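# Move the necktie from the basket onto the table

## Task

Remove the necktie from the basket so that the whole tie lies on the table; dropping it into place is acceptable. Every other item must end up inside the basket, and the basket must rest upright and flat on the table without having been tipped far. Release everything and move the grippers away at the end. The result must hold without any support from the robot.

## Robot and tools

Robot: two arms, named left_arm and right_arm. Each has six revolute joints and a two-finger gripper. The names are only labels and do not match left or right in the pictures. left_arm is mounted on the +y side.

World frame: every printed hand position uses one shared frame. Its origin is at table-top height, midway between the arms and roughly 5 to 10 cm in from the table's near edge. +x points away from the robot across the table, +y points toward left_arm, and +z points up. Positions are in metres and orientations are quaternions in w,x,y,z order. Printed hand positions can be slightly wrong, and more so at long reach. In the gripper's own frame the fingers point along +z and close along y. The reported point sits between the pads, about 1 cm short of the fingertips.

execute_actions takes "actions", a list with zero or one entry, and an optional boolean "pictures".
- Empty list: nothing is commanded. It just returns the current state, with images.
- Motion entry: {"rows": [...], "steps": n}. There are 1 to 15 rows, and steps is 6 to 15 (15 if omitted). One control step lasts 1/30 s. Row k is applied on step k, and the last row repeats for any remaining steps.
- Each row is a single flat list of 14 numbers that covers both arms, even if only one arm moves. The order is left_arm waist, shoulder, elbow, wrist pitch, wrist yaw, wrist roll, gripper, then the same seven for right_arm.
- The joint numbers are absolute target angles in radians, in each joint's own space, with the same convention as the printed Joint positions. They are not offsets and not world coordinates.
- Stated ranges for both arms: waist -2.618 to 3.054, shoulder 0.000 to 3.142, elbow 0.000 to 3.142, wrist pitch -1.571 to 1.571, wrist yaw -1.571 to 1.571, wrist roll -2.094 to 2.094. The true ends may differ by up to 0.036 either way.
- The gripper number is an absolute command from -1 (closed) to +1 (fully open).
- Wait entry: {"steps": n} with no rows, n up to 300. It returns once n steps have passed since the previous result, and your reply time counts toward those steps.
- Add "pictures": true to get images with a non-empty call.

Refusal and clipping: if any target is more than 0.036 rad beyond a stated end, and also farther out than that joint's last reading, the whole call is rejected and nothing moves. A target beyond the real end is cut to that end, and the result may say "joint sent to its limit", possibly about an earlier action. If that line is missing, the joint may still be at its end.

Motion behaviour:
- Each step, a joint's target is kept within a set distance of its measured angle: waist 0.202, shoulder 0.258, elbow 0.238, wrist pitch 0.573, wrist yaw and roll 0.522 rad.
- If the targets would put a hand more than 70 mm from where it is now, all of that arm's targets are pulled back proportionally. Distant goals therefore take several calls.
- Friction can leave a joint up to about 0.031 rad short, and changes smaller than that may not move it at all.
- Each result is taken 6 steps before its action ends. Those last 6 steps run while you write the next reply.
- The arms keep heading for the last row until everything nearly stops or a step is HELD. After that only a new action moves them further.

Result contents:
- State line: each arm's end_effector_position and end_effector_quat_wxyz in the world frame.
- Joint positions: per arm, six angles in radians plus the finger opening in metres, from 0.093 (open) to 0.000 (shut).
- Joint velocities: the matching rates.
- grip_measured: the finger motor position on the -1 to +1 scale. The pads meet near -0.94, and each millimetre of object width adds about 0.0208. Each gripper has its own fixed error of up to about 0.02. When gripping, the motor carries on past the contact point, so this reading barely shows contact. The lower your command below the object's width value, the harder the squeeze, up to a force cap of about 50 to 62 N per pad, and less on thin parts. To keep a hold, keep sending the same closing number.
- "joint command not followed": a clearance check altered or blocked some joint targets; the rest of the row was still applied.
- HELD: marks steps on which your row was not sent, in whole or in part.
- MOTOR HOT: a warning at 75 °C. At 90 °C that arm is halted for 10 s. At 100 °C the arm goes limp and drops. Both halts are reported as OVER-TEMPERATURE FAULT. Carrying loads heats motors, even while you think.

zoom_image: "camera" is one of cam_head_left, cam_head_right, cam_high, cam_low, cam_left_wrist, cam_right_wrist. "region" is [x0, y0, x1, y1] in pixels of that camera's most recent 504x504 image, measured from the top-left corner, and can be at most 504 by 504. It returns a closer, sharper view of that region.

Cameras: the calibration gives K, distortion and T_world_to_cam (world to camera, in metres) for each camera. Fixed cameras may be off by a few degrees and millimetres. Wrist camera poses are computed from the joint readings.

finished_scene: pass "scene", the integer number of the current scene. Replying without any tool call ends all remaining work.

Things to avoid:
- Letting any rigid object leave the table; that fails the task, though cloth going off does not.
- Tipping the basket far.
- Dropping, slamming or shoving objects hard.
- Arms striking each other.
- Arms hitting the bar and plate behind the bases, which can stand up to about 3 cm above the table and give no warning.

Loose objects may occasionally be nudged by outside pushes. At the end, open the grippers and pull back so nothing depends on the robot.

Each tool is called after ">>>" by a JSON object that holds its "name" and its "arguments", one argument or row to a line.

## Session

>>> {"name": "execute_actions", "arguments": {
  "actions": []
}}

Scene clock: 0.00 s of 5400.00 s.
left_arm: end_effector_position=(+0.3657, +0.3008, +0.4235) grip_measured=+1.000 end_effector_quat_wxyz=(+0.719, -0.005, +0.695, +0.004) | right_arm: end_effector_position=(+0.3722, -0.3314, +0.4176) grip_measured=+1.000 end_effector_quat_wxyz=(+0.718, +0.002, +0.696, +0.006)
Joint positions: left_arm=[ 0.011  1.03   1.056 -0.012 -0.007  0.011  0.093] | right_arm=[ 0.017  1.038  1.063  0.01  -0.016  0.017  0.093]
Joint velocities: left_arm=[-0.007  0.007 -0.007  0.11   0.007 -0.022  0.   ] | right_arm=[ 0.002 -0.012 -0.012 -0.022  0.007 -0.022  0.   ]
Motor temperatures (°C, as the motors report them): left_arm=[22 23 23 22 21 24] | right_arm=[22 23 25 22 21 23]

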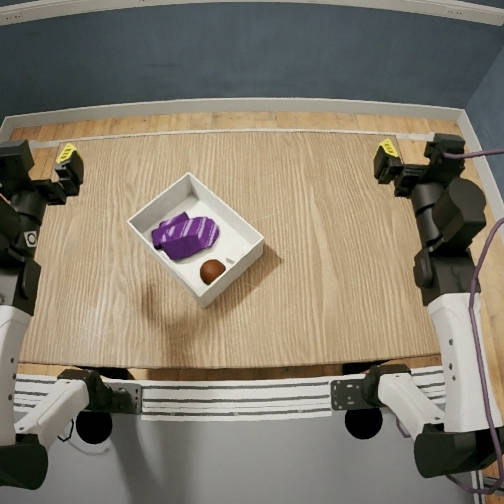

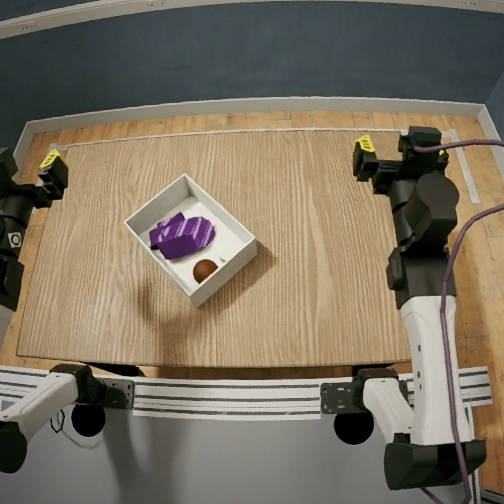

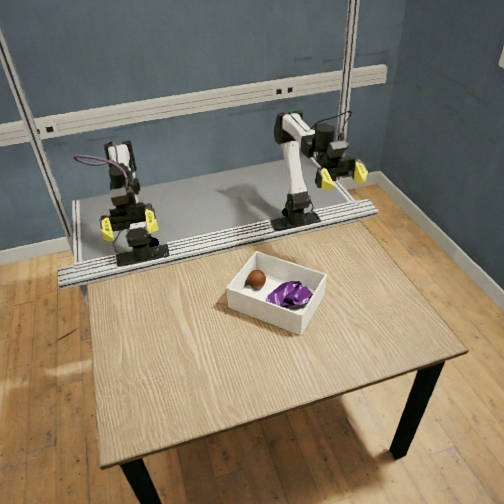

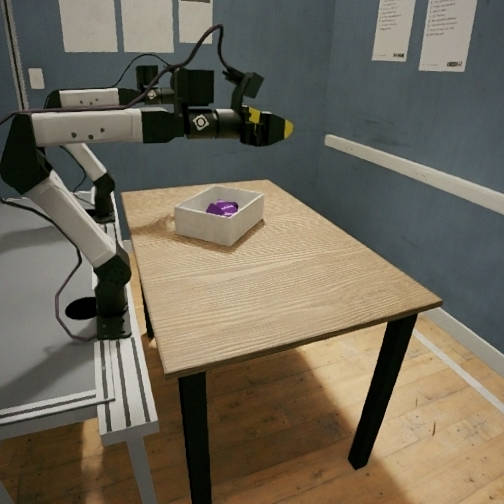

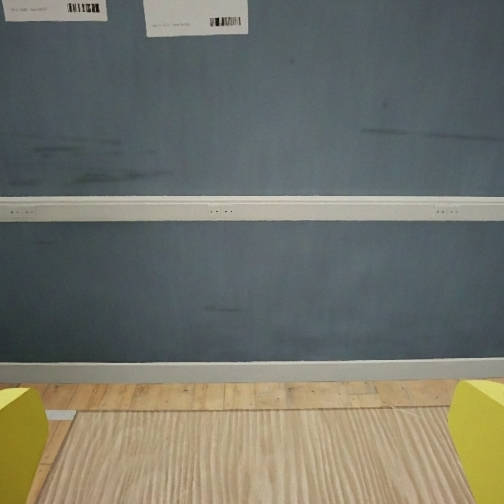

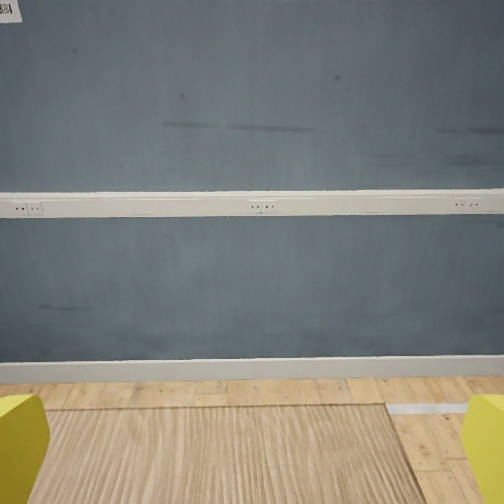

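>>> {"name": "execute_actions", "arguments": {
  "actions": [
    {"rows":[[-0.455,1.7,2.0,-1.2,0,0.7,1,-0.3,1.04,1.06,0,0,0,1]]}
  ]
}}

>>> {"name": "execute_actions", "arguments": {
  "actions": [
    {"rows":[[-0.455,2.145,2.215,-1.47,0,0.7,1,-0.3,1.04,1.06,0,0,0,1]]}
  ]
}}

>>> {"name": "execute_actions", "arguments": {
  "actions": [
    {"steps":25}
  ],
  "pictures": true
}}

Scene clock: 0.53 s of 5400.00 s.
left_arm: end_effector_position=(+0.4119, +0.1437, +0.3621) grip_measured=+1.000 end_effector_quat_wxyz=(+0.522, +0.340, +0.781, +0.034) | right_arm: end_effector_position=(+0.3529, -0.4488, +0.4178) grip_measured=+1.000 end_effector_quat_wxyz=(+0.709, +0.115, +0.686, -0.114)
Joint positions: left_arm=[-0.354  1.459  1.558 -0.59  -0.014  0.473  0.093] | right_arm=[-0.296  1.038  1.063  0.007  0.002  0.012  0.093]
Joint velocities: left_arm=[-1.087  1.702  1.858 -2.293  0.066  0.96   0.   ] | right_arm=[-0.007 -0.017 -0.017  0.022 -0.037 -0.066  0.   ]
Motor temperatures (°C, as the motors report them): left_arm=[22 23 23 23 21 24] | right_arm=[22 23 25 22 21 23]
Steps of this call (steps 1 to 7: nothing new was sent; steps 8 to 16: the first 9 steps of this action). Readings (joint positions):
8: left_arm=[-0.006 1.047 1.087 -0.069 -0.016 0.060] | right_arm=[-0.011 1.038 1.063 0.010 -0.032 0.014]
9: left_arm=[-0.044 1.087 1.147 -0.139 -0.019 0.126] | right_arm=[-0.073 1.038 1.063 0.010 -0.036 0.012]
11: left_arm=[-0.137 1.189 1.269 -0.263 -0.018 0.254] | right_arm=[-0.212 1.038 1.063 0.008 -0.022 0.012]
15: left_arm=[-0.314 1.402 1.497 -0.518 -0.015 0.438] | right_arm=[-0.296 1.038 1.063 0.007 0.002 0.012]
16: the state above

Scene clock: 1.03 s of 5400.00 s.
left_arm: end_effector_position=(+0.4191, +0.0837, +0.2208) grip_measured=+1.000 end_effector_quat_wxyz=(+0.183, +0.533, +0.826, +0.018) | right_arm: end_effector_position=(+0.3529, -0.4488, +0.4178) grip_measured=+1.000 end_effector_quat_wxyz=(+0.709, +0.115, +0.686, -0.115)
Joint positions: left_arm=[-0.462  2.088  2.205 -1.34   0.     0.679  0.093] | right_arm=[-0.296  1.038  1.063  0.007  0.002  0.011  0.093]
Joint velocities: left_arm=[-0.017  1.136 -0.007 -0.696  0.037  0.037  0.   ] | right_arm=[-0.027 -0.007 -0.002  0.051 -0.007  0.037  0.   ]
Motor temperatures (°C, as the motors report them): left_arm=[22 23 23 23 21 24] | right_arm=[22 23 25 22 21 23]
Steps of this call (steps 1 to 6: the last 6 steps of your previous action; steps 7 to 15: the first 9 steps of this action). Readings (joint positions):
7: left_arm=[-0.463 1.757 2.002 -1.099 0.000 0.645] | right_arm=[-0.296 1.038 1.063 0.007 0.002 0.011]
8: left_arm=[-0.462 1.808 2.099 -1.177 0.000 0.655] | right_arm=[-0.296 1.038 1.063 0.007 0.002 0.011]
10: left_arm=[-0.462 1.893 2.186 -1.220 0.000 0.664] | right_arm=[-0.296 1.038 1.063 0.007 0.002 0.011]
14: left_arm=[-0.462 2.050 2.205 -1.312 0.000 0.676] | right_arm=[-0.296 1.038 1.063 0.007 0.002 0.011]
15: the state above

Scene clock: 1.87 s of 5400.00 s.
left_arm: end_effector_position=(+0.3991, +0.0937, +0.1878) grip_measured=+1.000 end_effector_quat_wxyz=(+0.098, +0.545, +0.833, +0.010) | right_arm: end_effector_position=(+0.3529, -0.4488, +0.4178) grip_measured=+1.000 end_effector_quat_wxyz=(+0.709, +0.115, +0.686, -0.115)
Joint positions: left_arm=[-0.462  2.146  2.205 -1.456  0.     0.692  0.093] | right_arm=[-0.296  1.038  1.063  0.007  0.002  0.011  0.093]
Joint velocities: left_arm=[ 0.017 -0.012 -0.002  0.022 -0.051  0.095  0.   ] | right_arm=[-0.007 -0.002  0.012  0.022  0.007 -0.037  0.   ]
Motor temperatures (°C, as the motors report them): left_arm=[22 23 23 23 21 24] | right_arm=[22 23 25 22 21 23]
Kept back: nothing.
Steps of this call (steps 1 to 6: the last 6 steps of your previous action; steps 7 to 25: the robot went on to your last target). Readings (joint positions):
1: left_arm=[-0.462 2.122 2.205 -1.364 0.000 0.682] | right_arm=[-0.296 1.038 1.063 0.007 0.002 0.011]
2: left_arm=[-0.462 2.148 2.205 -1.384 0.000 0.684] | right_arm=[-0.296 1.038 1.063 0.007 0.002 0.011]
4: left_arm=[-0.462 2.172 2.205 -1.414 0.000 0.687] | right_arm=[-0.296 1.038 1.063 0.007 0.002 0.011]
8: left_arm=[-0.462 2.158 2.205 -1.441 0.000 0.690] | right_arm=[-0.296 1.038 1.063 0.007 0.002 0.011]
25: the state above
camera_calibration (this result's frames):
cam_left_wrist: T_world_to_cam=[[-0.916394, -0.384758, -0.110372, 0.423702], [-0.39996, 0.869207, 0.290709, 0.0618162], [-0.0159164, 0.310549, -0.950424, 0.240199], [0, 0, 0, 1]] pos_world=[0.416825, 0.0346983, 0.257086]
cam_right_wrist: T_world_to_cam=[[-0.317682, -0.947975, -0.0205081, -0.301959], [-0.365973, 0.142539, -0.919645, 0.616454], [0.874724, -0.284649, -0.392216, -0.188962], [0, 0, 0, 1]] pos_world=[0.294968, -0.427906, 0.486612]

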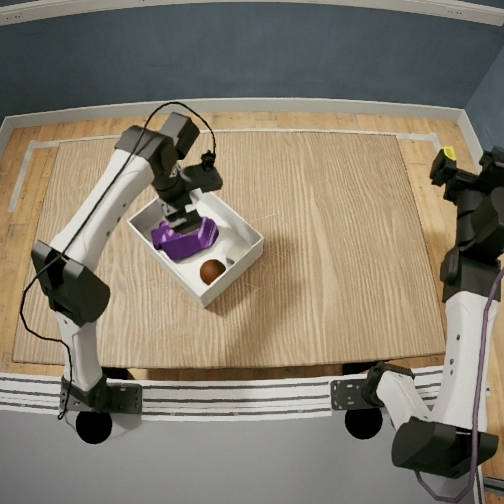

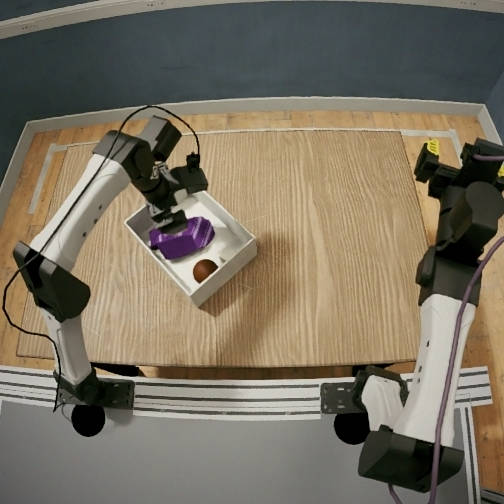

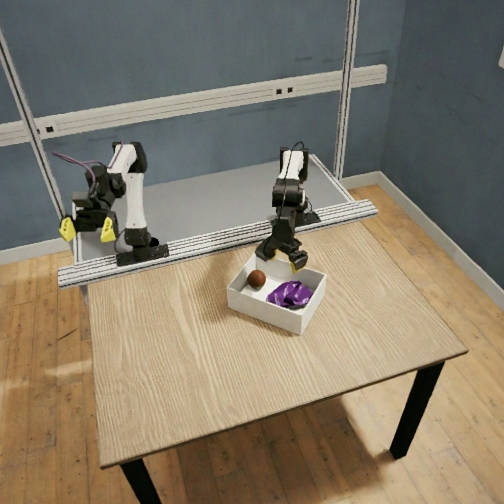

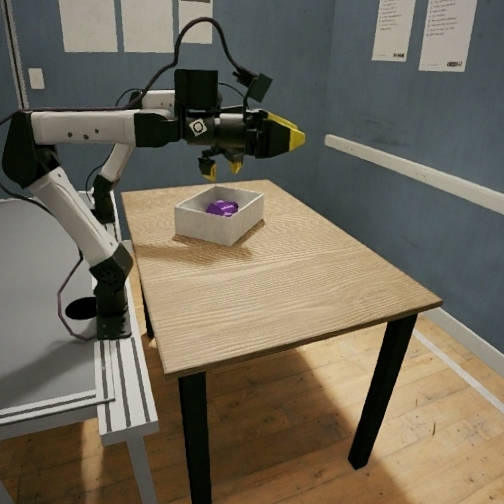

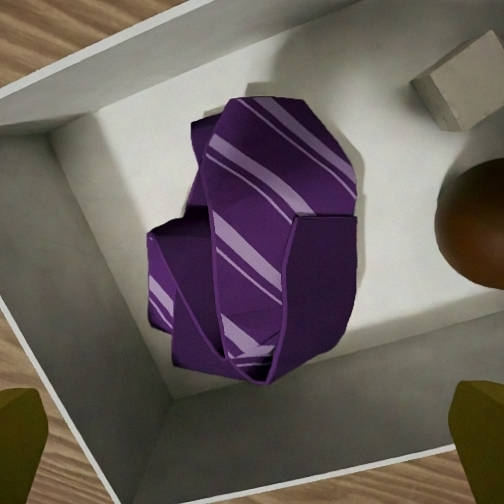

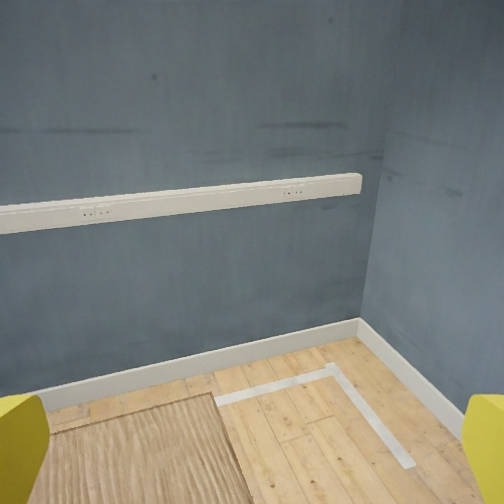

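>>> {"name": "execute_actions", "arguments": {
  "actions": [
    {"rows":[[-0.46,2.135,1.9,-1.16,0,0.7,1,-0.3,1.04,1.06,0,0,0,1]]}
  ]
}}

>>> {"name": "execute_actions", "arguments": {
  "actions": [
    {"rows":[[-0.46,2.15,1.86,-1.05,0,0.7,1,-0.3,1.04,1.06,0,0,0,1],[-0.46,2.15,1.83,-1.0,0,0.7,1,-0.3,1.04,1.06,0,0,0,1],[-0.46,2.15,1.8,-0.97,0,0.7,1,-0.3,1.04,1.06,0,0,0,1],[-0.46,2.15,1.77,-0.97,0,0.7,1,-0.3,1.04,1.06,0,0,0,1],[-0.46,2.16,1.73,-0.97,0,0.7,1,-0.3,1.04,1.06,0,0,0,1]]}
  ]
}}

>>> {"name": "execute_actions", "arguments": {
  "actions": [
    {"steps":18}
  ],
  "pictures": true
}}

Scene clock: 2.43 s of 5400.00 s.
left_arm: end_effector_position=(+0.3979, +0.0941, +0.1151) grip_measured=+1.000 end_effector_quat_wxyz=(+0.072, +0.546, +0.835, +0.007) | right_arm: end_effector_position=(+0.3529, -0.4488, +0.4178) grip_measured=+1.000 end_effector_quat_wxyz=(+0.709, +0.115, +0.686, -0.115)
Joint positions: left_arm=[-0.462  2.139  1.91  -1.221  0.     0.692  0.093] | right_arm=[-0.296  1.038  1.063  0.007  0.002  0.011  0.093]
Joint velocities: left_arm=[-0.017  0.002 -0.027  0.286 -0.022 -0.066  0.   ] | right_arm=[-0.007 -0.012  0.007 -0.037  0.007  0.007  0.   ]
Motor temperatures (°C, as the motors report them): left_arm=[22 24 23 23 21 24] | right_arm=[22 23 25 23 21 23]
Steps of this call (steps 1 to 8: the robot went on to your last target; steps 9 to 17: the first 9 steps of this action). Readings (joint positions):
9: left_arm=[-0.462 2.133 2.161 -1.411 0.000 0.692] | right_arm=[-0.296 1.038 1.063 0.007 0.002 0.011]
10: left_arm=[-0.462 2.111 2.089 -1.348 0.000 0.692] | right_arm=[-0.296 1.038 1.063 0.007 0.002 0.011]
12: left_arm=[-0.462 2.103 1.982 -1.285 0.000 0.692] | right_arm=[-0.296 1.038 1.063 0.007 0.002 0.011]
16: left_arm=[-0.462 2.138 1.912 -1.230 0.000 0.692] | right_arm=[-0.296 1.038 1.063 0.007 0.002 0.011]
17: the state above

Scene clock: 2.93 s of 5400.00 s.
left_arm: end_effector_position=(+0.4049, +0.0905, +0.0727) grip_measured=+1.000 end_effector_quat_wxyz=(+0.088, +0.545, +0.833, +0.009) | right_arm: end_effector_position=(+0.3529, -0.4488, +0.4178) grip_measured=+1.000 end_effector_quat_wxyz=(+0.709, +0.115, +0.686, -0.115)
Joint positions: left_arm=[-0.462  2.148  1.749 -1.017  0.     0.693  0.093] | right_arm=[-0.296  1.038  1.063  0.007  0.002  0.011  0.093]
Joint velocities: left_arm=[ 0.012  0.095 -0.149  0.095  0.037 -0.007  0.   ] | right_arm=[ 0.002 -0.012  0.002 -0.037  0.007  0.022  0.   ]
Motor temperatures (°C, as the motors report them): left_arm=[22 24 23 23 21 24] | right_arm=[22 23 25 23 21 23]
Steps of this call (steps 1 to 6: the last 6 steps of your previous action; steps 7 to 15: the first 9 steps of this action). Readings (joint positions):
7: left_arm=[-0.462 2.137 1.904 -1.169 0.000 0.692] | right_arm=[-0.296 1.038 1.063 0.007 0.002 0.011]
8: left_arm=[-0.462 2.136 1.893 -1.139 0.000 0.692] | right_arm=[-0.296 1.038 1.063 0.007 0.002 0.011]
10: left_arm=[-0.462 2.136 1.849 -1.072 0.000 0.692] | right_arm=[-0.296 1.038 1.063 0.007 0.002 0.011]
14: left_arm=[-0.462 2.144 1.756 -1.021 0.000 0.693] | right_arm=[-0.296 1.038 1.063 0.007 0.002 0.011]
15: the state above

Scene clock: 3.53 s of 5400.00 s.
left_arm: end_effector_position=(+0.4111, +0.0873, +0.0721) grip_measured=+1.000 end_effector_quat_wxyz=(+0.102, +0.545, +0.832, +0.010) | right_arm: end_effector_position=(+0.3529, -0.4488, +0.4178) grip_measured=+1.000 end_effector_quat_wxyz=(+0.709, +0.115, +0.686, -0.115)
Joint positions: left_arm=[-0.462  2.15   1.745 -0.983  0.     0.693  0.093] | right_arm=[-0.296  1.038  1.063  0.007  0.002  0.011  0.093]
Joint velocities: left_arm=[ 0.002 -0.022  0.002 -0.022 -0.037 -0.007  0.   ] | right_arm=[ 0.017 -0.017 -0.002 -0.081 -0.022 -0.051  0.   ]
Motor temperatures (°C, as the motors report them): left_arm=[22 24 23 23 21 24] | right_arm=[22 23 25 23 21 23]
Kept back: nothing.
Steps of this call (steps 1 to 6: the last 6 steps of your previous action; steps 7 to 18: the robot went on to your last target). Readings (joint positions):
1: left_arm=[-0.462 2.149 1.745 -1.013 0.000 0.693] | right_arm=[-0.296 1.038 1.063 0.007 0.002 0.011]
2: left_arm=[-0.462 2.150 1.745 -1.010 0.000 0.693] | right_arm=[-0.296 1.038 1.063 0.007 0.002 0.011]
4: left_arm=[-0.462 2.150 1.745 -0.999 0.000 0.693] | right_arm=[-0.296 1.038 1.063 0.007 0.002 0.011]
8: left_arm=[-0.462 2.150 1.745 -0.988 0.000 0.693] | right_arm=[-0.296 1.038 1.063 0.007 0.002 0.011]
18: the state above
camera_calibration (this result's frames):
cam_left_wrist: T_world_to_cam=[[-0.915698, -0.384567, -0.116642, 0.419662], [-0.401797, 0.87069, 0.283652, 0.106962], [-0.00752474, 0.306606, -0.951807, 0.1294], [0, 0, 0, 1]] pos_world=[0.428234, 0.0285825, 0.141774]
cam_right_wrist: T_world_to_cam=[[-0.317682, -0.947975, -0.0205081, -0.301959], [-0.365973, 0.142539, -0.919645, 0.616454], [0.874724, -0.284649, -0.392216, -0.188962], [0, 0, 0, 1]] pos_world=[0.294968, -0.427906, 0.486612]

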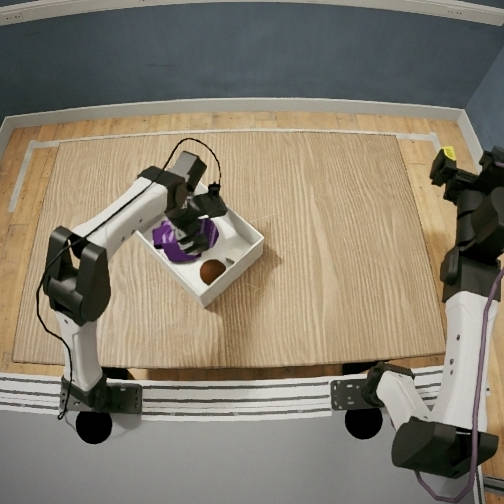

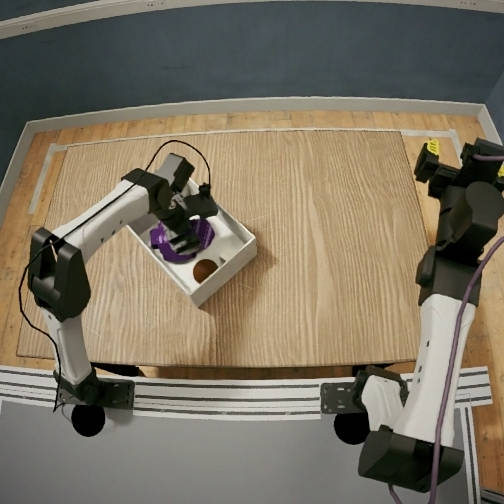

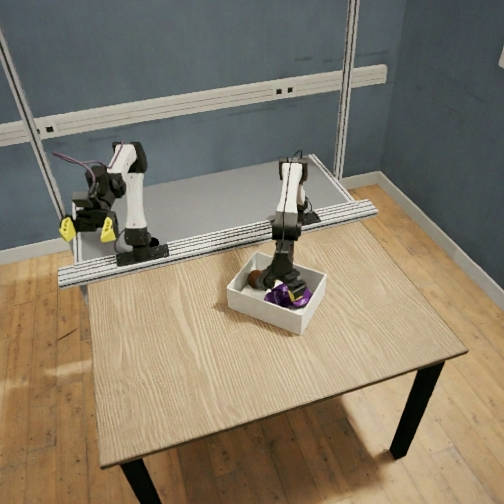

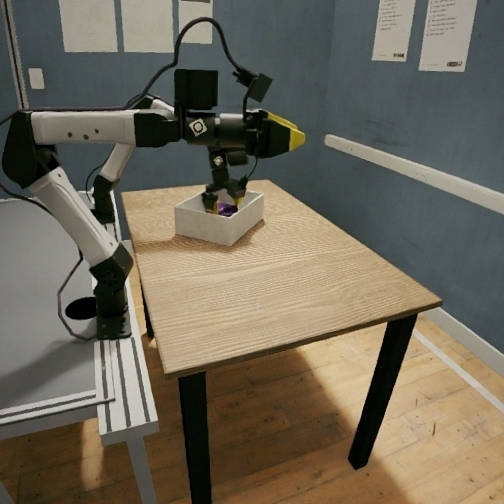

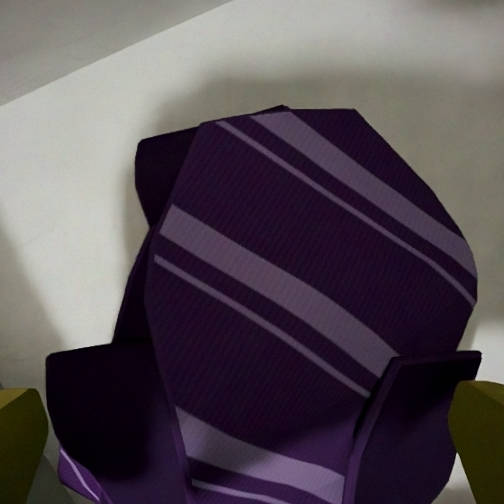

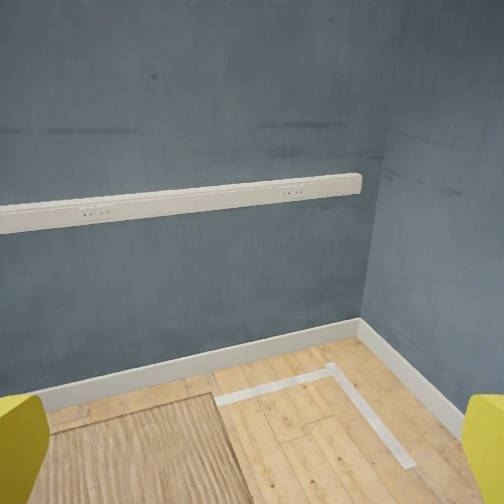

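>>> {"name": "execute_actions", "arguments": {
  "actions": [
    {"rows":[[-0.49,2.16,1.73,-0.97,0,0.7,1,-0.3,1.04,1.06,0,0,0,1]],"steps":8}
  ]
}}

>>> {"name": "execute_actions", "arguments": {
  "actions": [
    {"rows":[[-0.49,2.235,1.73,-0.97,0,0.7,1,-0.3,1.04,1.06,0,0,0,1]]}
  ]
}}

>>> {"name": "execute_actions", "arguments": {
  "actions": [
    {"rows":[[-0.49,2.235,1.73,-0.97,0,0.7,-1,-0.3,1.04,1.06,0,0,0,1]]}
  ]
}}

>>> {"name": "execute_actions", "arguments": {
  "actions": [
    {"rows":[[-0.49,2.1,1.9,-1.16,0,0.7,-1,-0.3,1.04,1.06,0,0,0,1]]}
  ]
}}

>>> {"name": "execute_actions", "arguments": {
  "actions": [
    {"rows":[[-0.49,1.85,2.1,-1.3,0,0.7,-1,-0.3,1.04,1.06,0,0,0,1]]}
  ]
}}

>>> {"name": "execute_actions", "arguments": {
  "actions": [
    {"steps":18}
  ],
  "pictures": true
}}

Scene clock: 3.97 s of 5400.00 s.
left_arm: end_effector_position=(+0.4104, +0.0855, +0.0721) grip_measured=+1.000 end_effector_quat_wxyz=(+0.103, +0.546, +0.831, +0.010) | right_arm: end_effector_position=(+0.3529, -0.4488, +0.4178) grip_measured=+1.000 end_effector_quat_wxyz=(+0.709, +0.115, +0.686, -0.115)
Joint positions: left_arm=[-0.466  2.15   1.745 -0.982  0.     0.693  0.093] | right_arm=[-0.296  1.038  1.063  0.007  0.002  0.011  0.093]
Joint velocities: left_arm=[-0.125  0.002 -0.002 -0.051 -0.066 -0.051  0.   ] | right_arm=[-0.012 -0.002 -0.017 -0.022 -0.007 -0.007  0.   ]
Motor temperatures (°C, as the motors report them): left_arm=[22 25 23 23 21 24] | right_arm=[22 23 25 23 21 23]
Steps of this call (steps 1 to 11: the robot went on to your last target; steps 12 to 13: the first 2 steps of this action). Readings (joint positions):
12: left_arm=[-0.463 2.150 1.745 -0.982 0.000 0.693] | right_arm=[-0.296 1.038 1.063 0.007 0.002 0.011]
13: the state above

Scene clock: 4.47 s of 5400.00 s.
left_arm: end_effector_position=(+0.4036, +0.0787, +0.0419) grip_measured=+1.000 end_effector_quat_wxyz=(+0.071, +0.556, +0.828, +0.006) | right_arm: end_effector_position=(+0.3529, -0.4488, +0.4178) grip_measured=+1.000 end_effector_quat_wxyz=(+0.709, +0.115, +0.686, -0.115)
Joint positions: left_arm=[-0.486  2.22   1.745 -0.975  0.     0.693  0.093] | right_arm=[-0.296  1.038  1.063  0.007  0.002  0.011  0.093]
Joint velocities: left_arm=[ 0.007 -0.007  0.017 -0.051 -0.037 -0.066  0.   ] | right_arm=[-0.027 -0.007  0.002 -0.037 -0.007  0.007  0.   ]
Motor temperatures (°C, as the motors report them): left_arm=[22 25 24 23 21 24] | right_arm=[22 23 25 23 21 23]
Steps of this call (steps 1 to 6: the last 6 steps of your previous action; steps 7 to 15: the first 9 steps of this action). Readings (joint positions):
7: left_arm=[-0.486 2.154 1.745 -0.981 0.000 0.693] | right_arm=[-0.296 1.038 1.063 0.007 0.002 0.011]
8: left_arm=[-0.486 2.161 1.745 -0.977 0.000 0.693] | right_arm=[-0.296 1.038 1.063 0.007 0.002 0.011]
10: left_arm=[-0.486 2.185 1.745 -0.975 0.000 0.693] | right_arm=[-0.296 1.038 1.063 0.007 0.002 0.011]
14: left_arm=[-0.486 2.219 1.745 -0.975 0.000 0.693] | right_arm=[-0.296 1.038 1.063 0.007 0.002 0.011]
15: the state above

Scene clock: 4.97 s of 5400.00 s.
left_arm: end_effector_position=(+0.4077, +0.0777, +0.0524) grip_measured=-0.673 end_effector_quat_wxyz=(+0.088, +0.556, +0.827, +0.011) | right_arm: end_effector_position=(+0.3529, -0.4488, +0.4178) grip_measured=+1.000 end_effector_quat_wxyz=(+0.709, +0.115, +0.686, -0.115)
Joint positions: left_arm=[-0.486  2.196  1.745 -0.965 -0.006  0.693  0.013] | right_arm=[-0.296  1.038  1.063  0.007  0.002  0.011  0.093]
Joint velocities: left_arm=[-0.007  0.002 -0.007 -0.066  0.051 -0.007  0.02 ] | right_arm=[-0.022 -0.007 -0.002 -0.007 -0.022  0.066  0.   ]
Motor temperatures (°C, as the motors report them): left_arm=[22 25 24 23 21 24] | right_arm=[22 23 26 23 21 23]
Steps of this call (steps 1 to 6: the last 6 steps of your previous action; steps 7 to 15: the first 9 steps of this action). Readings (joint positions):
7: left_arm=[-0.486 2.220 1.745 -0.975 0.000 0.693] | right_arm=[-0.296 1.038 1.063 0.007 0.002 0.011]
8: left_arm=[-0.486 2.220 1.745 -0.975 0.000 0.693] | right_arm=[-0.296 1.038 1.063 0.007 0.002 0.011]
10: left_arm=[-0.486 2.220 1.745 -0.975 0.000 0.693] | right_arm=[-0.296 1.038 1.063 0.007 0.002 0.011]
14: left_arm=[-0.486 2.196 1.745 -0.965 -0.006 0.693] | right_arm=[-0.296 1.038 1.063 0.007 0.002 0.011]
15: the state above

Scene clock: 5.47 s of 5400.00 s.
left_arm: end_effector_position=(+0.4143, +0.0742, +0.1470) grip_measured=-0.671 end_effector_quat_wxyz=(+0.154, +0.551, +0.820, +0.017) | right_arm: end_effector_position=(+0.3529, -0.4488, +0.4178) grip_measured=+1.000 end_effector_quat_wxyz=(+0.709, +0.115, +0.686, -0.115)
Joint positions: left_arm=[-0.486  2.074  1.901 -1.109 -0.005  0.693  0.013] | right_arm=[-0.296  1.038  1.063  0.007  0.002  0.011  0.093]
Joint velocities: left_arm=[ 0.007 -0.144  0.071 -0.168 -0.022  0.007 -0.   ] | right_arm=[ 0.017 -0.017  0.007  0.007  0.11  -0.066  0.   ]
Motor temperatures (°C, as the motors report them): left_arm=[22 25 24 23 21 24] | right_arm=[22 23 26 23 21 23]
Steps of this call (steps 1 to 6: the last 6 steps of your previous action; steps 7 to 15: the first 9 steps of this action). Readings (joint positions):
7: left_arm=[-0.486 2.193 1.765 -0.991 -0.006 0.693] | right_arm=[-0.296 1.038 1.063 0.007 0.002 0.011]
8: left_arm=[-0.486 2.190 1.794 -1.030 -0.006 0.693] | right_arm=[-0.296 1.038 1.063 0.007 0.002 0.011]
10: left_arm=[-0.486 2.158 1.847 -1.075 -0.006 0.693] | right_arm=[-0.296 1.038 1.063 0.007 0.002 0.011]
14: left_arm=[-0.486 2.082 1.897 -1.105 -0.005 0.693] | right_arm=[-0.296 1.038 1.063 0.007 0.002 0.011]
15: the state above

Scene clock: 5.97 s of 5400.00 s.
left_arm: end_effector_position=(+0.3961, +0.0843, +0.2808) grip_measured=-0.671 end_effector_quat_wxyz=(+0.272, +0.536, +0.799, +0.029) | right_arm: end_effector_position=(+0.3529, -0.4488, +0.4178) grip_measured=+1.000 end_effector_quat_wxyz=(+0.709, +0.115, +0.686, -0.115)
Joint positions: left_arm=[-0.486  1.876  2.075 -1.239 -0.005  0.693  0.013] | right_arm=[-0.296  1.038  1.063  0.007  0.002  0.011  0.093]
Joint velocities: left_arm=[-0.002 -0.891  0.515 -0.154 -0.022 -0.007  0.   ] | right_arm=[ 0.022  0.017 -0.002  0.007 -0.007 -0.066  0.   ]
Motor temperatures (°C, as the motors report them): left_arm=[22 26 24 23 21 24] | right_arm=[22 23 26 23 21 23]
Steps of this call (steps 1 to 6: the last 6 steps of your previous action; steps 7 to 15: the first 9 steps of this action). Readings (joint positions):
7: left_arm=[-0.486 2.074 1.911 -1.151 -0.005 0.693] | right_arm=[-0.296 1.038 1.063 0.007 0.002 0.011]
8: left_arm=[-0.486 2.066 1.926 -1.169 -0.005 0.693] | right_arm=[-0.296 1.038 1.063 0.007 0.002 0.011]
10: left_arm=[-0.486 2.027 1.964 -1.195 -0.005 0.693] | right_arm=[-0.296 1.038 1.063 0.007 0.002 0.011]
14: left_arm=[-0.486 1.906 2.055 -1.233 -0.005 0.693] | right_arm=[-0.296 1.038 1.063 0.007 0.002 0.011]
15: the state above

Scene clock: 6.57 s of 5400.00 s.
left_arm: end_effector_position=(+0.3834, +0.0911, +0.3046) grip_measured=-0.671 end_effector_quat_wxyz=(+0.286, +0.534, +0.795, +0.031) | right_arm: end_effector_position=(+0.3529, -0.4488, +0.4178) grip_measured=+1.000 end_effector_quat_wxyz=(+0.709, +0.115, +0.686, -0.115)
Joint positions: left_arm=[-0.486  1.832  2.109 -1.287 -0.005  0.693  0.013] | right_arm=[-0.296  1.038  1.063  0.007  0.002  0.011  0.093]
Joint velocities: left_arm=[ 0.002  0.002 -0.007 -0.022  0.022 -0.022 -0.001] | right_arm=[-0.002  0.012 -0.012 -0.066 -0.051  0.139  0.   ]
Motor temperatures (°C, as the motors report them): left_arm=[22 26 24 23 21 24] | right_arm=[22 23 26 24 21 23]
Kept back: nothing.
Steps of this call (steps 1 to 6: the last 6 steps of your previous action; steps 7 to 18: the robot went on to your last target). Readings (joint positions):
1: left_arm=[-0.486 1.848 2.089 -1.243 -0.005 0.693] | right_arm=[-0.296 1.038 1.063 0.007 0.002 0.011]
2: left_arm=[-0.486 1.827 2.100 -1.246 -0.005 0.693] | right_arm=[-0.296 1.038 1.063 0.007 0.002 0.011]
4: left_arm=[-0.486 1.807 2.108 -1.252 -0.005 0.693] | right_arm=[-0.296 1.038 1.063 0.007 0.002 0.011]
8: left_arm=[-0.486 1.820 2.109 -1.272 -0.005 0.693] | right_arm=[-0.296 1.038 1.063 0.007 0.002 0.011]
18: the state above
camera_calibration (this result's frames):
cam_left_wrist: T_world_to_cam=[[-0.844624, -0.405217, -0.34987, 0.468499], [-0.429399, 0.903067, -0.00930928, 0.123428], [0.319728, 0.142371, -0.936752, 0.234276], [0, 0, 0, 1]] pos_world=[0.373802, 0.0450258, 0.384521]
cam_right_wrist: T_world_to_cam=[[-0.317682, -0.947975, -0.0205081, -0.301959], [-0.365973, 0.142539, -0.919645, 0.616454], [0.874724, -0.284649, -0.392216, -0.188962], [0, 0, 0, 1]] pos_world=[0.294968, -0.427906, 0.486612]

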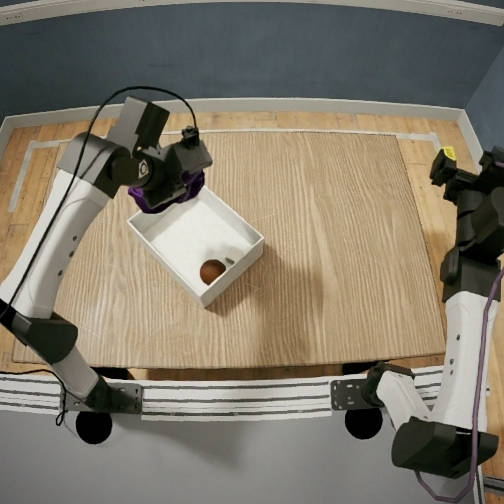

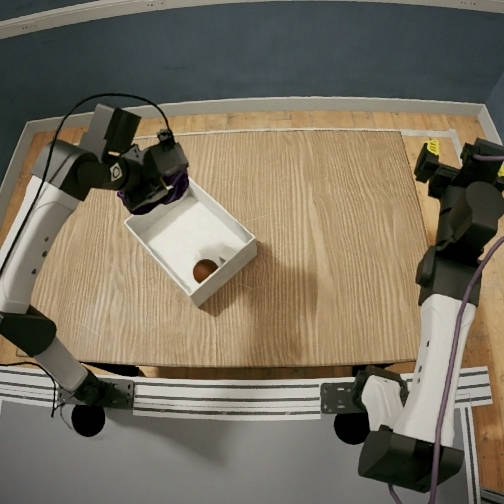

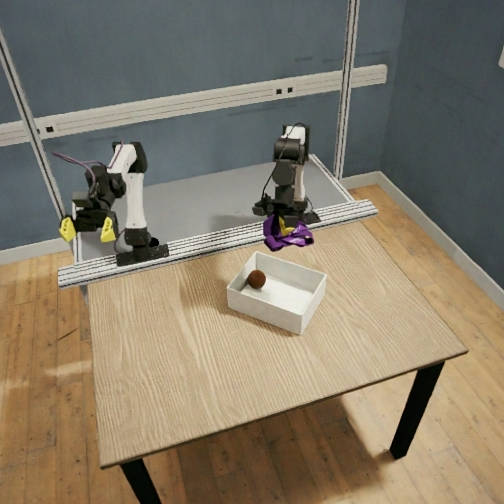

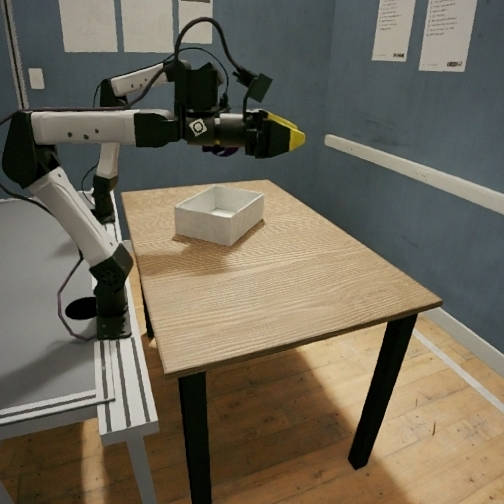

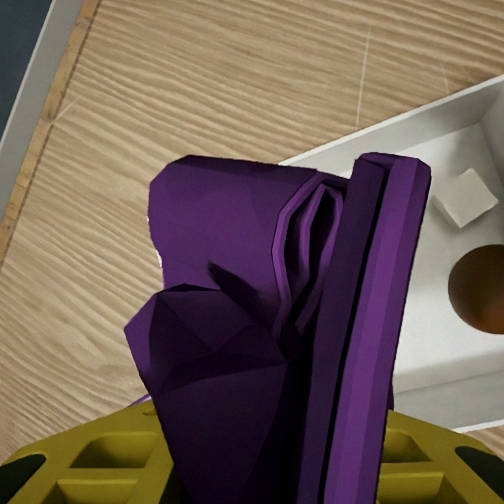

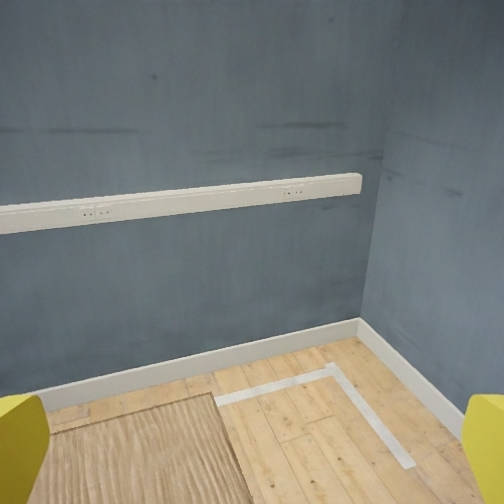

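>>> {"name": "execute_actions", "arguments": {
  "actions": [
    {"rows":[[0.1,1.4,1.45,-1.4,0,0.7,-1,-0.3,1.04,1.06,0,0,0,1]]}
  ]
}}

>>> {"name": "execute_actions", "arguments": {
  "actions": [
    {"steps":20}
  ]
}}

>>> {"name": "execute_actions", "arguments": {
  "actions": [
    {"rows":[[0.1,1.45,0.92,-0.87,0,0.7,-1,-0.3,1.04,1.06,0,0,0,1]]}
  ]
}}

>>> {"name": "execute_actions", "arguments": {
  "actions": [
    {"steps":18}
  ]
}}

>>> {"name": "execute_actions", "arguments": {
  "actions": [
    {"rows":[[0.1,1.45,0.92,-0.87,0,0.7,1,-0.3,1.04,1.06,0,0,0,1]]}
  ]
}}

>>> {"name": "execute_actions", "arguments": {
  "actions": [
    {"rows":[[0.1,1.35,1.55,-1.4,0,0.7,1,-0.3,1.04,1.06,0,0,0,1]]}
  ]
}}

>>> {"name": "execute_actions", "arguments": {
  "actions": [
    {"steps":20}
  ],
  "pictures": true
}}

Scene clock: 7.27 s of 5400.00 s.
left_arm: end_effector_position=(+0.3136, +0.2633, +0.2807) grip_measured=-0.671 end_effector_quat_wxyz=(+0.226, +0.375, +0.897, +0.061) | right_arm: end_effector_position=(+0.3529, -0.4488, +0.4178) grip_measured=+1.000 end_effector_quat_wxyz=(+0.709, +0.115, +0.686, -0.115)
Joint positions: left_arm=[-0.095  1.434  1.647 -1.332  0.005  0.693  0.013] | right_arm=[-0.296  1.038  1.063  0.007  0.002  0.011  0.093]
Joint velocities: left_arm=[ 1.726 -1.062 -1.56  -0.154 -0.022 -0.022 -0.   ] | right_arm=[-0.007 -0.002 -0.002  0.007  0.022 -0.022  0.   ]
Motor temperatures (°C, as the motors report them): left_arm=[22 26 24 23 21 24] | right_arm=[22 23 26 24 21 23]
Steps of this call (steps 1 to 12: the robot went on to your last target; steps 13 to 21: the first 9 steps of this action). Readings (joint positions):
13: left_arm=[-0.475 1.813 2.080 -1.276 0.001 0.693] | right_arm=[-0.296 1.038 1.063 0.007 0.002 0.011]
14: left_arm=[-0.453 1.776 2.026 -1.276 0.008 0.693] | right_arm=[-0.296 1.038 1.063 0.007 0.002 0.011]
16: left_arm=[-0.373 1.685 1.919 -1.300 0.010 0.693] | right_arm=[-0.296 1.038 1.063 0.007 0.002 0.011]
20: left_arm=[-0.157 1.475 1.701 -1.324 0.007 0.693] | right_arm=[-0.296 1.038 1.063 0.007 0.002 0.011]
21: the state above

Scene clock: 7.93 s of 5400.00 s.
left_arm: end_effector_position=(+0.2710, +0.3243, +0.2254) grip_measured=-0.671 end_effector_quat_wxyz=(+0.121, +0.287, +0.949, +0.047) | right_arm: end_effector_position=(+0.3529, -0.4488, +0.4178) grip_measured=+1.000 end_effector_quat_wxyz=(+0.709, +0.115, +0.686, -0.115)
Joint positions: left_arm=[ 0.108  1.397  1.461 -1.393 -0.007  0.693  0.013] | right_arm=[-0.296  1.038  1.063  0.007  0.002  0.011  0.093]
Joint velocities: left_arm=[-0.007  0.007  0.007  0.022 -0.037  0.022  0.   ] | right_arm=[ 0.002 -0.002 -0.012  0.051  0.051  0.022  0.   ]
Motor temperatures (°C, as the motors report them): left_arm=[22 26 24 23 21 24] | right_arm=[22 23 26 24 21 23]
Kept back: nothing.
Steps of this call (steps 1 to 6: the last 6 steps of your previous action; steps 7 to 20: the robot went on to your last target). Readings (joint positions):
1: left_arm=[-0.033 1.406 1.596 -1.341 0.003 0.693] | right_arm=[-0.296 1.038 1.063 0.007 0.002 0.011]
2: left_arm=[0.026 1.391 1.551 -1.352 0.001 0.693] | right_arm=[-0.296 1.038 1.063 0.007 0.002 0.011]
4: left_arm=[0.097 1.391 1.489 -1.375 -0.009 0.693] | right_arm=[-0.296 1.038 1.063 0.007 0.002 0.011]
8: left_arm=[0.108 1.397 1.461 -1.393 -0.009 0.693] | right_arm=[-0.296 1.038 1.063 0.007 0.002 0.011]
20: the state above

Scene clock: 8.23 s of 5400.00 s.
left_arm: end_effector_position=(+0.2563, +0.3206, +0.0779) grip_measured=-0.671 end_effector_quat_wxyz=(+0.054, +0.290, +0.955, +0.019) | right_arm: end_effector_position=(+0.3529, -0.4488, +0.4178) grip_measured=+1.000 end_effector_quat_wxyz=(+0.709, +0.115, +0.686, -0.115)
Joint positions: left_arm=[ 0.108  1.454  0.94  -0.962 -0.007  0.693  0.013] | right_arm=[-0.296  1.038  1.063  0.007  0.002  0.011  0.093]
Joint velocities: left_arm=[ 0.012  0.252 -0.808  0.037 -0.007 -0.007  0.002] | right_arm=[ 0.017 -0.002 -0.007 -0.11   0.007 -0.022  0.   ]
Motor temperatures (°C, as the motors report them): left_arm=[22 26 24 23 21 24] | right_arm=[22 23 26 24 21 23]
Steps of this call (steps 1 to 9: the first 9 steps of this action). Readings (joint positions):
1: left_arm=[0.108 1.392 1.430 -1.342 -0.007 0.693] | right_arm=[-0.296 1.038 1.063 0.007 0.002 0.011]
2: left_arm=[0.108 1.386 1.375 -1.255 -0.007 0.693] | right_arm=[-0.296 1.038 1.063 0.007 0.002 0.011]
4: left_arm=[0.108 1.399 1.246 -1.108 -0.007 0.693] | right_arm=[-0.296 1.038 1.063 0.007 0.002 0.011]
8: left_arm=[0.108 1.443 0.976 -0.964 -0.007 0.693] | right_arm=[-0.296 1.038 1.063 0.007 0.002 0.011]
9: the state above

Scene clock: 8.83 s of 5400.00 s.
left_arm: end_effector_position=(+0.2668, +0.3216, +0.0720) grip_measured=-0.671 end_effector_quat_wxyz=(+0.075, +0.289, +0.954, +0.028) | right_arm: end_effector_position=(+0.3529, -0.4488, +0.4178) grip_measured=+1.000 end_effector_quat_wxyz=(+0.709, +0.115, +0.686, -0.115)
Joint positions: left_arm=[ 0.108  1.459  0.915 -0.884 -0.007  0.693  0.013] | right_arm=[-0.296  1.038  1.063  0.007  0.002  0.011  0.093]
Joint velocities: left_arm=[-0.022 -0.007 -0.002  0.051  0.037 -0.007 -0.001] | right_arm=[-0.002  0.007 -0.017 -0.007  0.037 -0.022  0.   ]
Motor temperatures (°C, as the motors report them): left_arm=[22 26 24 23 21 24] | right_arm=[22 23 26 24 21 23]
Kept back: nothing.
Steps of this call (steps 1 to 6: the last 6 steps of your previous action; steps 7 to 18: the robot went on to your last target). Readings (joint positions):
1: left_arm=[0.108 1.459 0.921 -0.960 -0.007 0.693] | right_arm=[-0.296 1.038 1.063 0.007 0.002 0.011]
2: left_arm=[0.108 1.459 0.915 -0.957 -0.007 0.693] | right_arm=[-0.296 1.038 1.063 0.007 0.002 0.011]
4: left_arm=[0.108 1.459 0.915 -0.933 -0.007 0.693] | right_arm=[-0.296 1.038 1.063 0.007 0.002 0.011]
8: left_arm=[0.108 1.459 0.915 -0.900 -0.007 0.693] | right_arm=[-0.296 1.038 1.063 0.007 0.002 0.011]
18: the state above

Scene clock: 9.13 s of 5400.00 s.
left_arm: end_effector_position=(+0.2672, +0.3216, +0.0721) grip_measured=+1.000 end_effector_quat_wxyz=(+0.076, +0.289, +0.954, +0.028) | right_arm: end_effector_position=(+0.3529, -0.4488, +0.4178) grip_measured=+1.000 end_effector_quat_wxyz=(+0.709, +0.115, +0.686, -0.115)
Joint positions: left_arm=[ 0.108  1.459  0.915 -0.882 -0.006  0.693  0.093] | right_arm=[-0.296  1.038  1.063  0.007  0.002  0.011  0.093]
Joint velocities: left_arm=[ 0.002  0.022 -0.012 -0.051 -0.007 -0.007  0.   ] | right_arm=[-0.007  0.002 -0.012 -0.007  0.051 -0.022  0.   ]
Motor temperatures (°C, as the motors report them): left_arm=[22 26 24 23 21 24] | right_arm=[22 23 26 24 21 23]
Steps of this call (steps 1 to 9: the first 9 steps of this action). Readings (joint positions):
1: left_arm=[0.108 1.459 0.915 -0.884 -0.007 0.693] | right_arm=[-0.296 1.038 1.063 0.007 0.002 0.011]
2: left_arm=[0.108 1.459 0.915 -0.883 -0.006 0.693] | right_arm=[-0.296 1.038 1.063 0.007 0.002 0.011]
4: left_arm=[0.108 1.459 0.915 -0.883 -0.006 0.693] | right_arm=[-0.296 1.038 1.063 0.007 0.002 0.011]
8: left_arm=[0.108 1.459 0.915 -0.882 -0.006 0.693] | right_arm=[-0.296 1.038 1.063 0.007 0.002 0.011]
9: the state above

Scene clock: 9.63 s of 5400.00 s.
left_arm: end_effector_position=(+0.2958, +0.3272, +0.2546) grip_measured=+1.000 end_effector_quat_wxyz=(+0.201, +0.282, +0.935, +0.080) | right_arm: end_effector_position=(+0.3529, -0.4488, +0.4178) grip_measured=+1.000 end_effector_quat_wxyz=(+0.709, +0.115, +0.686, -0.115)
Joint positions: left_arm=[ 0.108  1.361  1.495 -1.285 -0.006  0.693  0.093] | right_arm=[-0.296  1.038  1.063  0.007  0.002  0.011  0.093]
Joint velocities: left_arm=[-0.002 -0.349  1.463 -0.066 -0.022  0.066  0.   ] | right_arm=[0.002 0.012 0.012 0.007 0.007 0.007 0.   ]
Motor temperatures (°C, as the motors report them): left_arm=[22 26 24 23 21 24] | right_arm=[22 23 26 24 21 23]
Steps of this call (steps 1 to 6: the last 6 steps of your previous action; steps 7 to 15: the first 9 steps of this action). Readings (joint positions):
7: left_arm=[0.108 1.457 0.942 -0.936 -0.006 0.693] | right_arm=[-0.296 1.038 1.063 0.007 0.002 0.011]
8: left_arm=[0.108 1.450 0.992 -1.024 -0.006 0.693] | right_arm=[-0.296 1.038 1.063 0.007 0.002 0.011]
10: left_arm=[0.108 1.416 1.117 -1.148 -0.006 0.693] | right_arm=[-0.296 1.038 1.063 0.007 0.002 0.011]
14: left_arm=[0.108 1.371 1.434 -1.280 -0.006 0.693] | right_arm=[-0.296 1.038 1.063 0.007 0.002 0.011]
15: the state above

Scene clock: 10.30 s of 5400.00 s.
left_arm: end_effector_position=(+0.2775, +0.3256, +0.2741) grip_measured=+1.000 end_effector_quat_wxyz=(+0.201, +0.282, +0.935, +0.080) | right_arm: end_effector_position=(+0.3529, -0.4488, +0.4178) grip_measured=+1.000 end_effector_quat_wxyz=(+0.709, +0.115, +0.686, -0.115)
Joint positions: left_arm=[ 0.108  1.33   1.558 -1.382 -0.006  0.693  0.093] | right_arm=[-0.296  1.038  1.063  0.007  0.002  0.011  0.093]
Joint velocities: left_arm=[ 0.007 -0.007 -0.002 -0.037 -0.007 -0.007  0.   ] | right_arm=[-0.007 -0.002 -0.002  0.022 -0.022  0.007  0.   ]
Motor temperatures (°C, as the motors report them): left_arm=[22 26 24 23 21 24] | right_arm=[22 23 26 24 21 23]
Kept back: nothing.
Steps of this call (steps 1 to 6: the last 6 steps of your previous action; steps 7 to 20: the robot went on to your last target). Readings (joint positions):
1: left_arm=[0.108 1.348 1.532 -1.287 -0.006 0.693] | right_arm=[-0.296 1.038 1.063 0.007 0.002 0.011]
2: left_arm=[0.108 1.335 1.551 -1.294 -0.006 0.693] | right_arm=[-0.296 1.038 1.063 0.007 0.002 0.011]
4: left_arm=[0.108 1.325 1.558 -1.318 -0.006 0.693] | right_arm=[-0.296 1.038 1.063 0.007 0.002 0.011]
8: left_arm=[0.108 1.330 1.558 -1.359 -0.006 0.693] | right_arm=[-0.296 1.038 1.063 0.007 0.002 0.011]
20: the state above
camera_calibration (this result's frames):
cam_left_wrist: T_world_to_cam=[[-0.518212, -0.815987, -0.256166, 0.480915], [-0.853938, 0.510259, 0.102107, 0.0810943], [0.0473928, 0.271664, -0.961225, 0.246355], [0, 0, 0, 1]] pos_world=[0.30679, 0.284116, 0.351717]
cam_right_wrist: T_world_to_cam=[[-0.317682, -0.947975, -0.0205081, -0.301959], [-0.365973, 0.142539, -0.919645, 0.616454], [0.874724, -0.284649, -0.392216, -0.188962], [0, 0, 0, 1]] pos_world=[0.294968, -0.427906, 0.486612]

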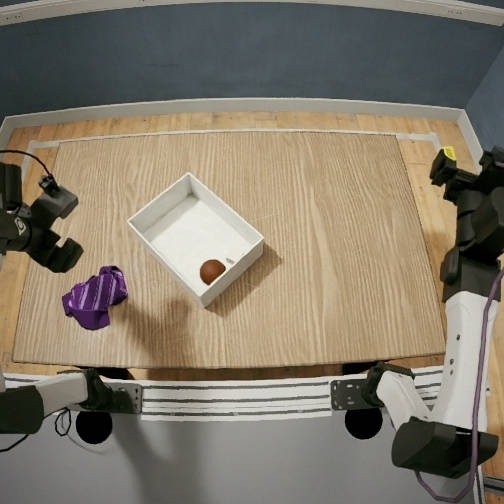

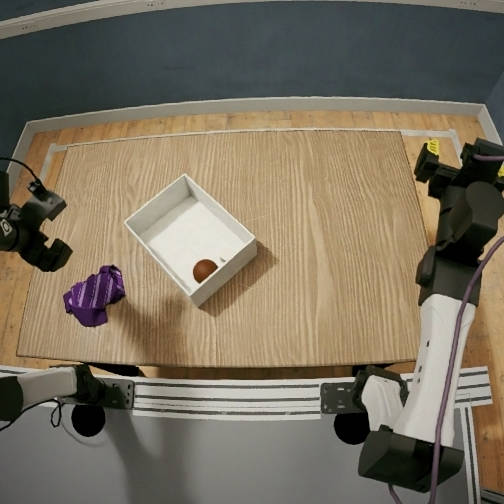

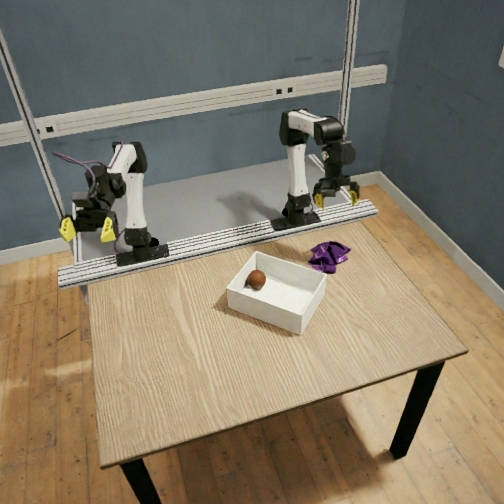

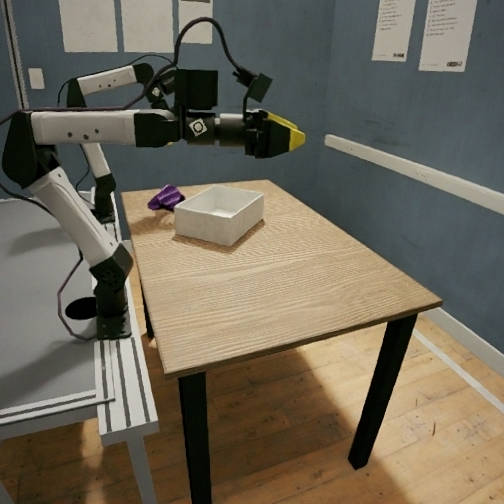

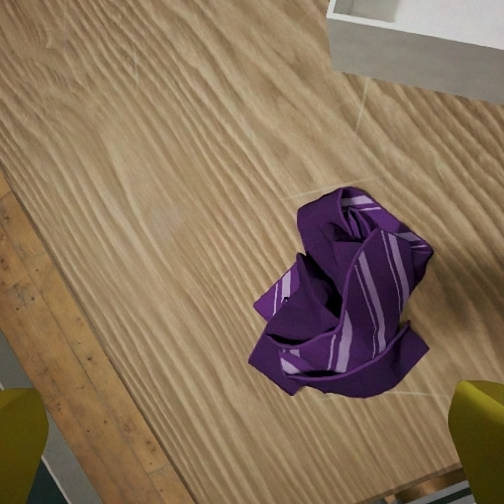

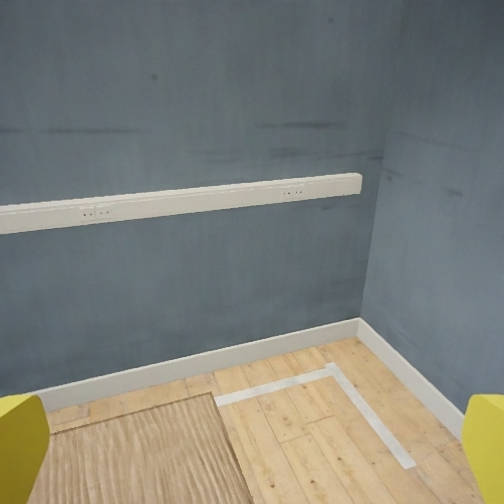

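>>> {"name": "finished_scene", "arguments": {
  "scene": 2
}}

The scene is finished: the task was done.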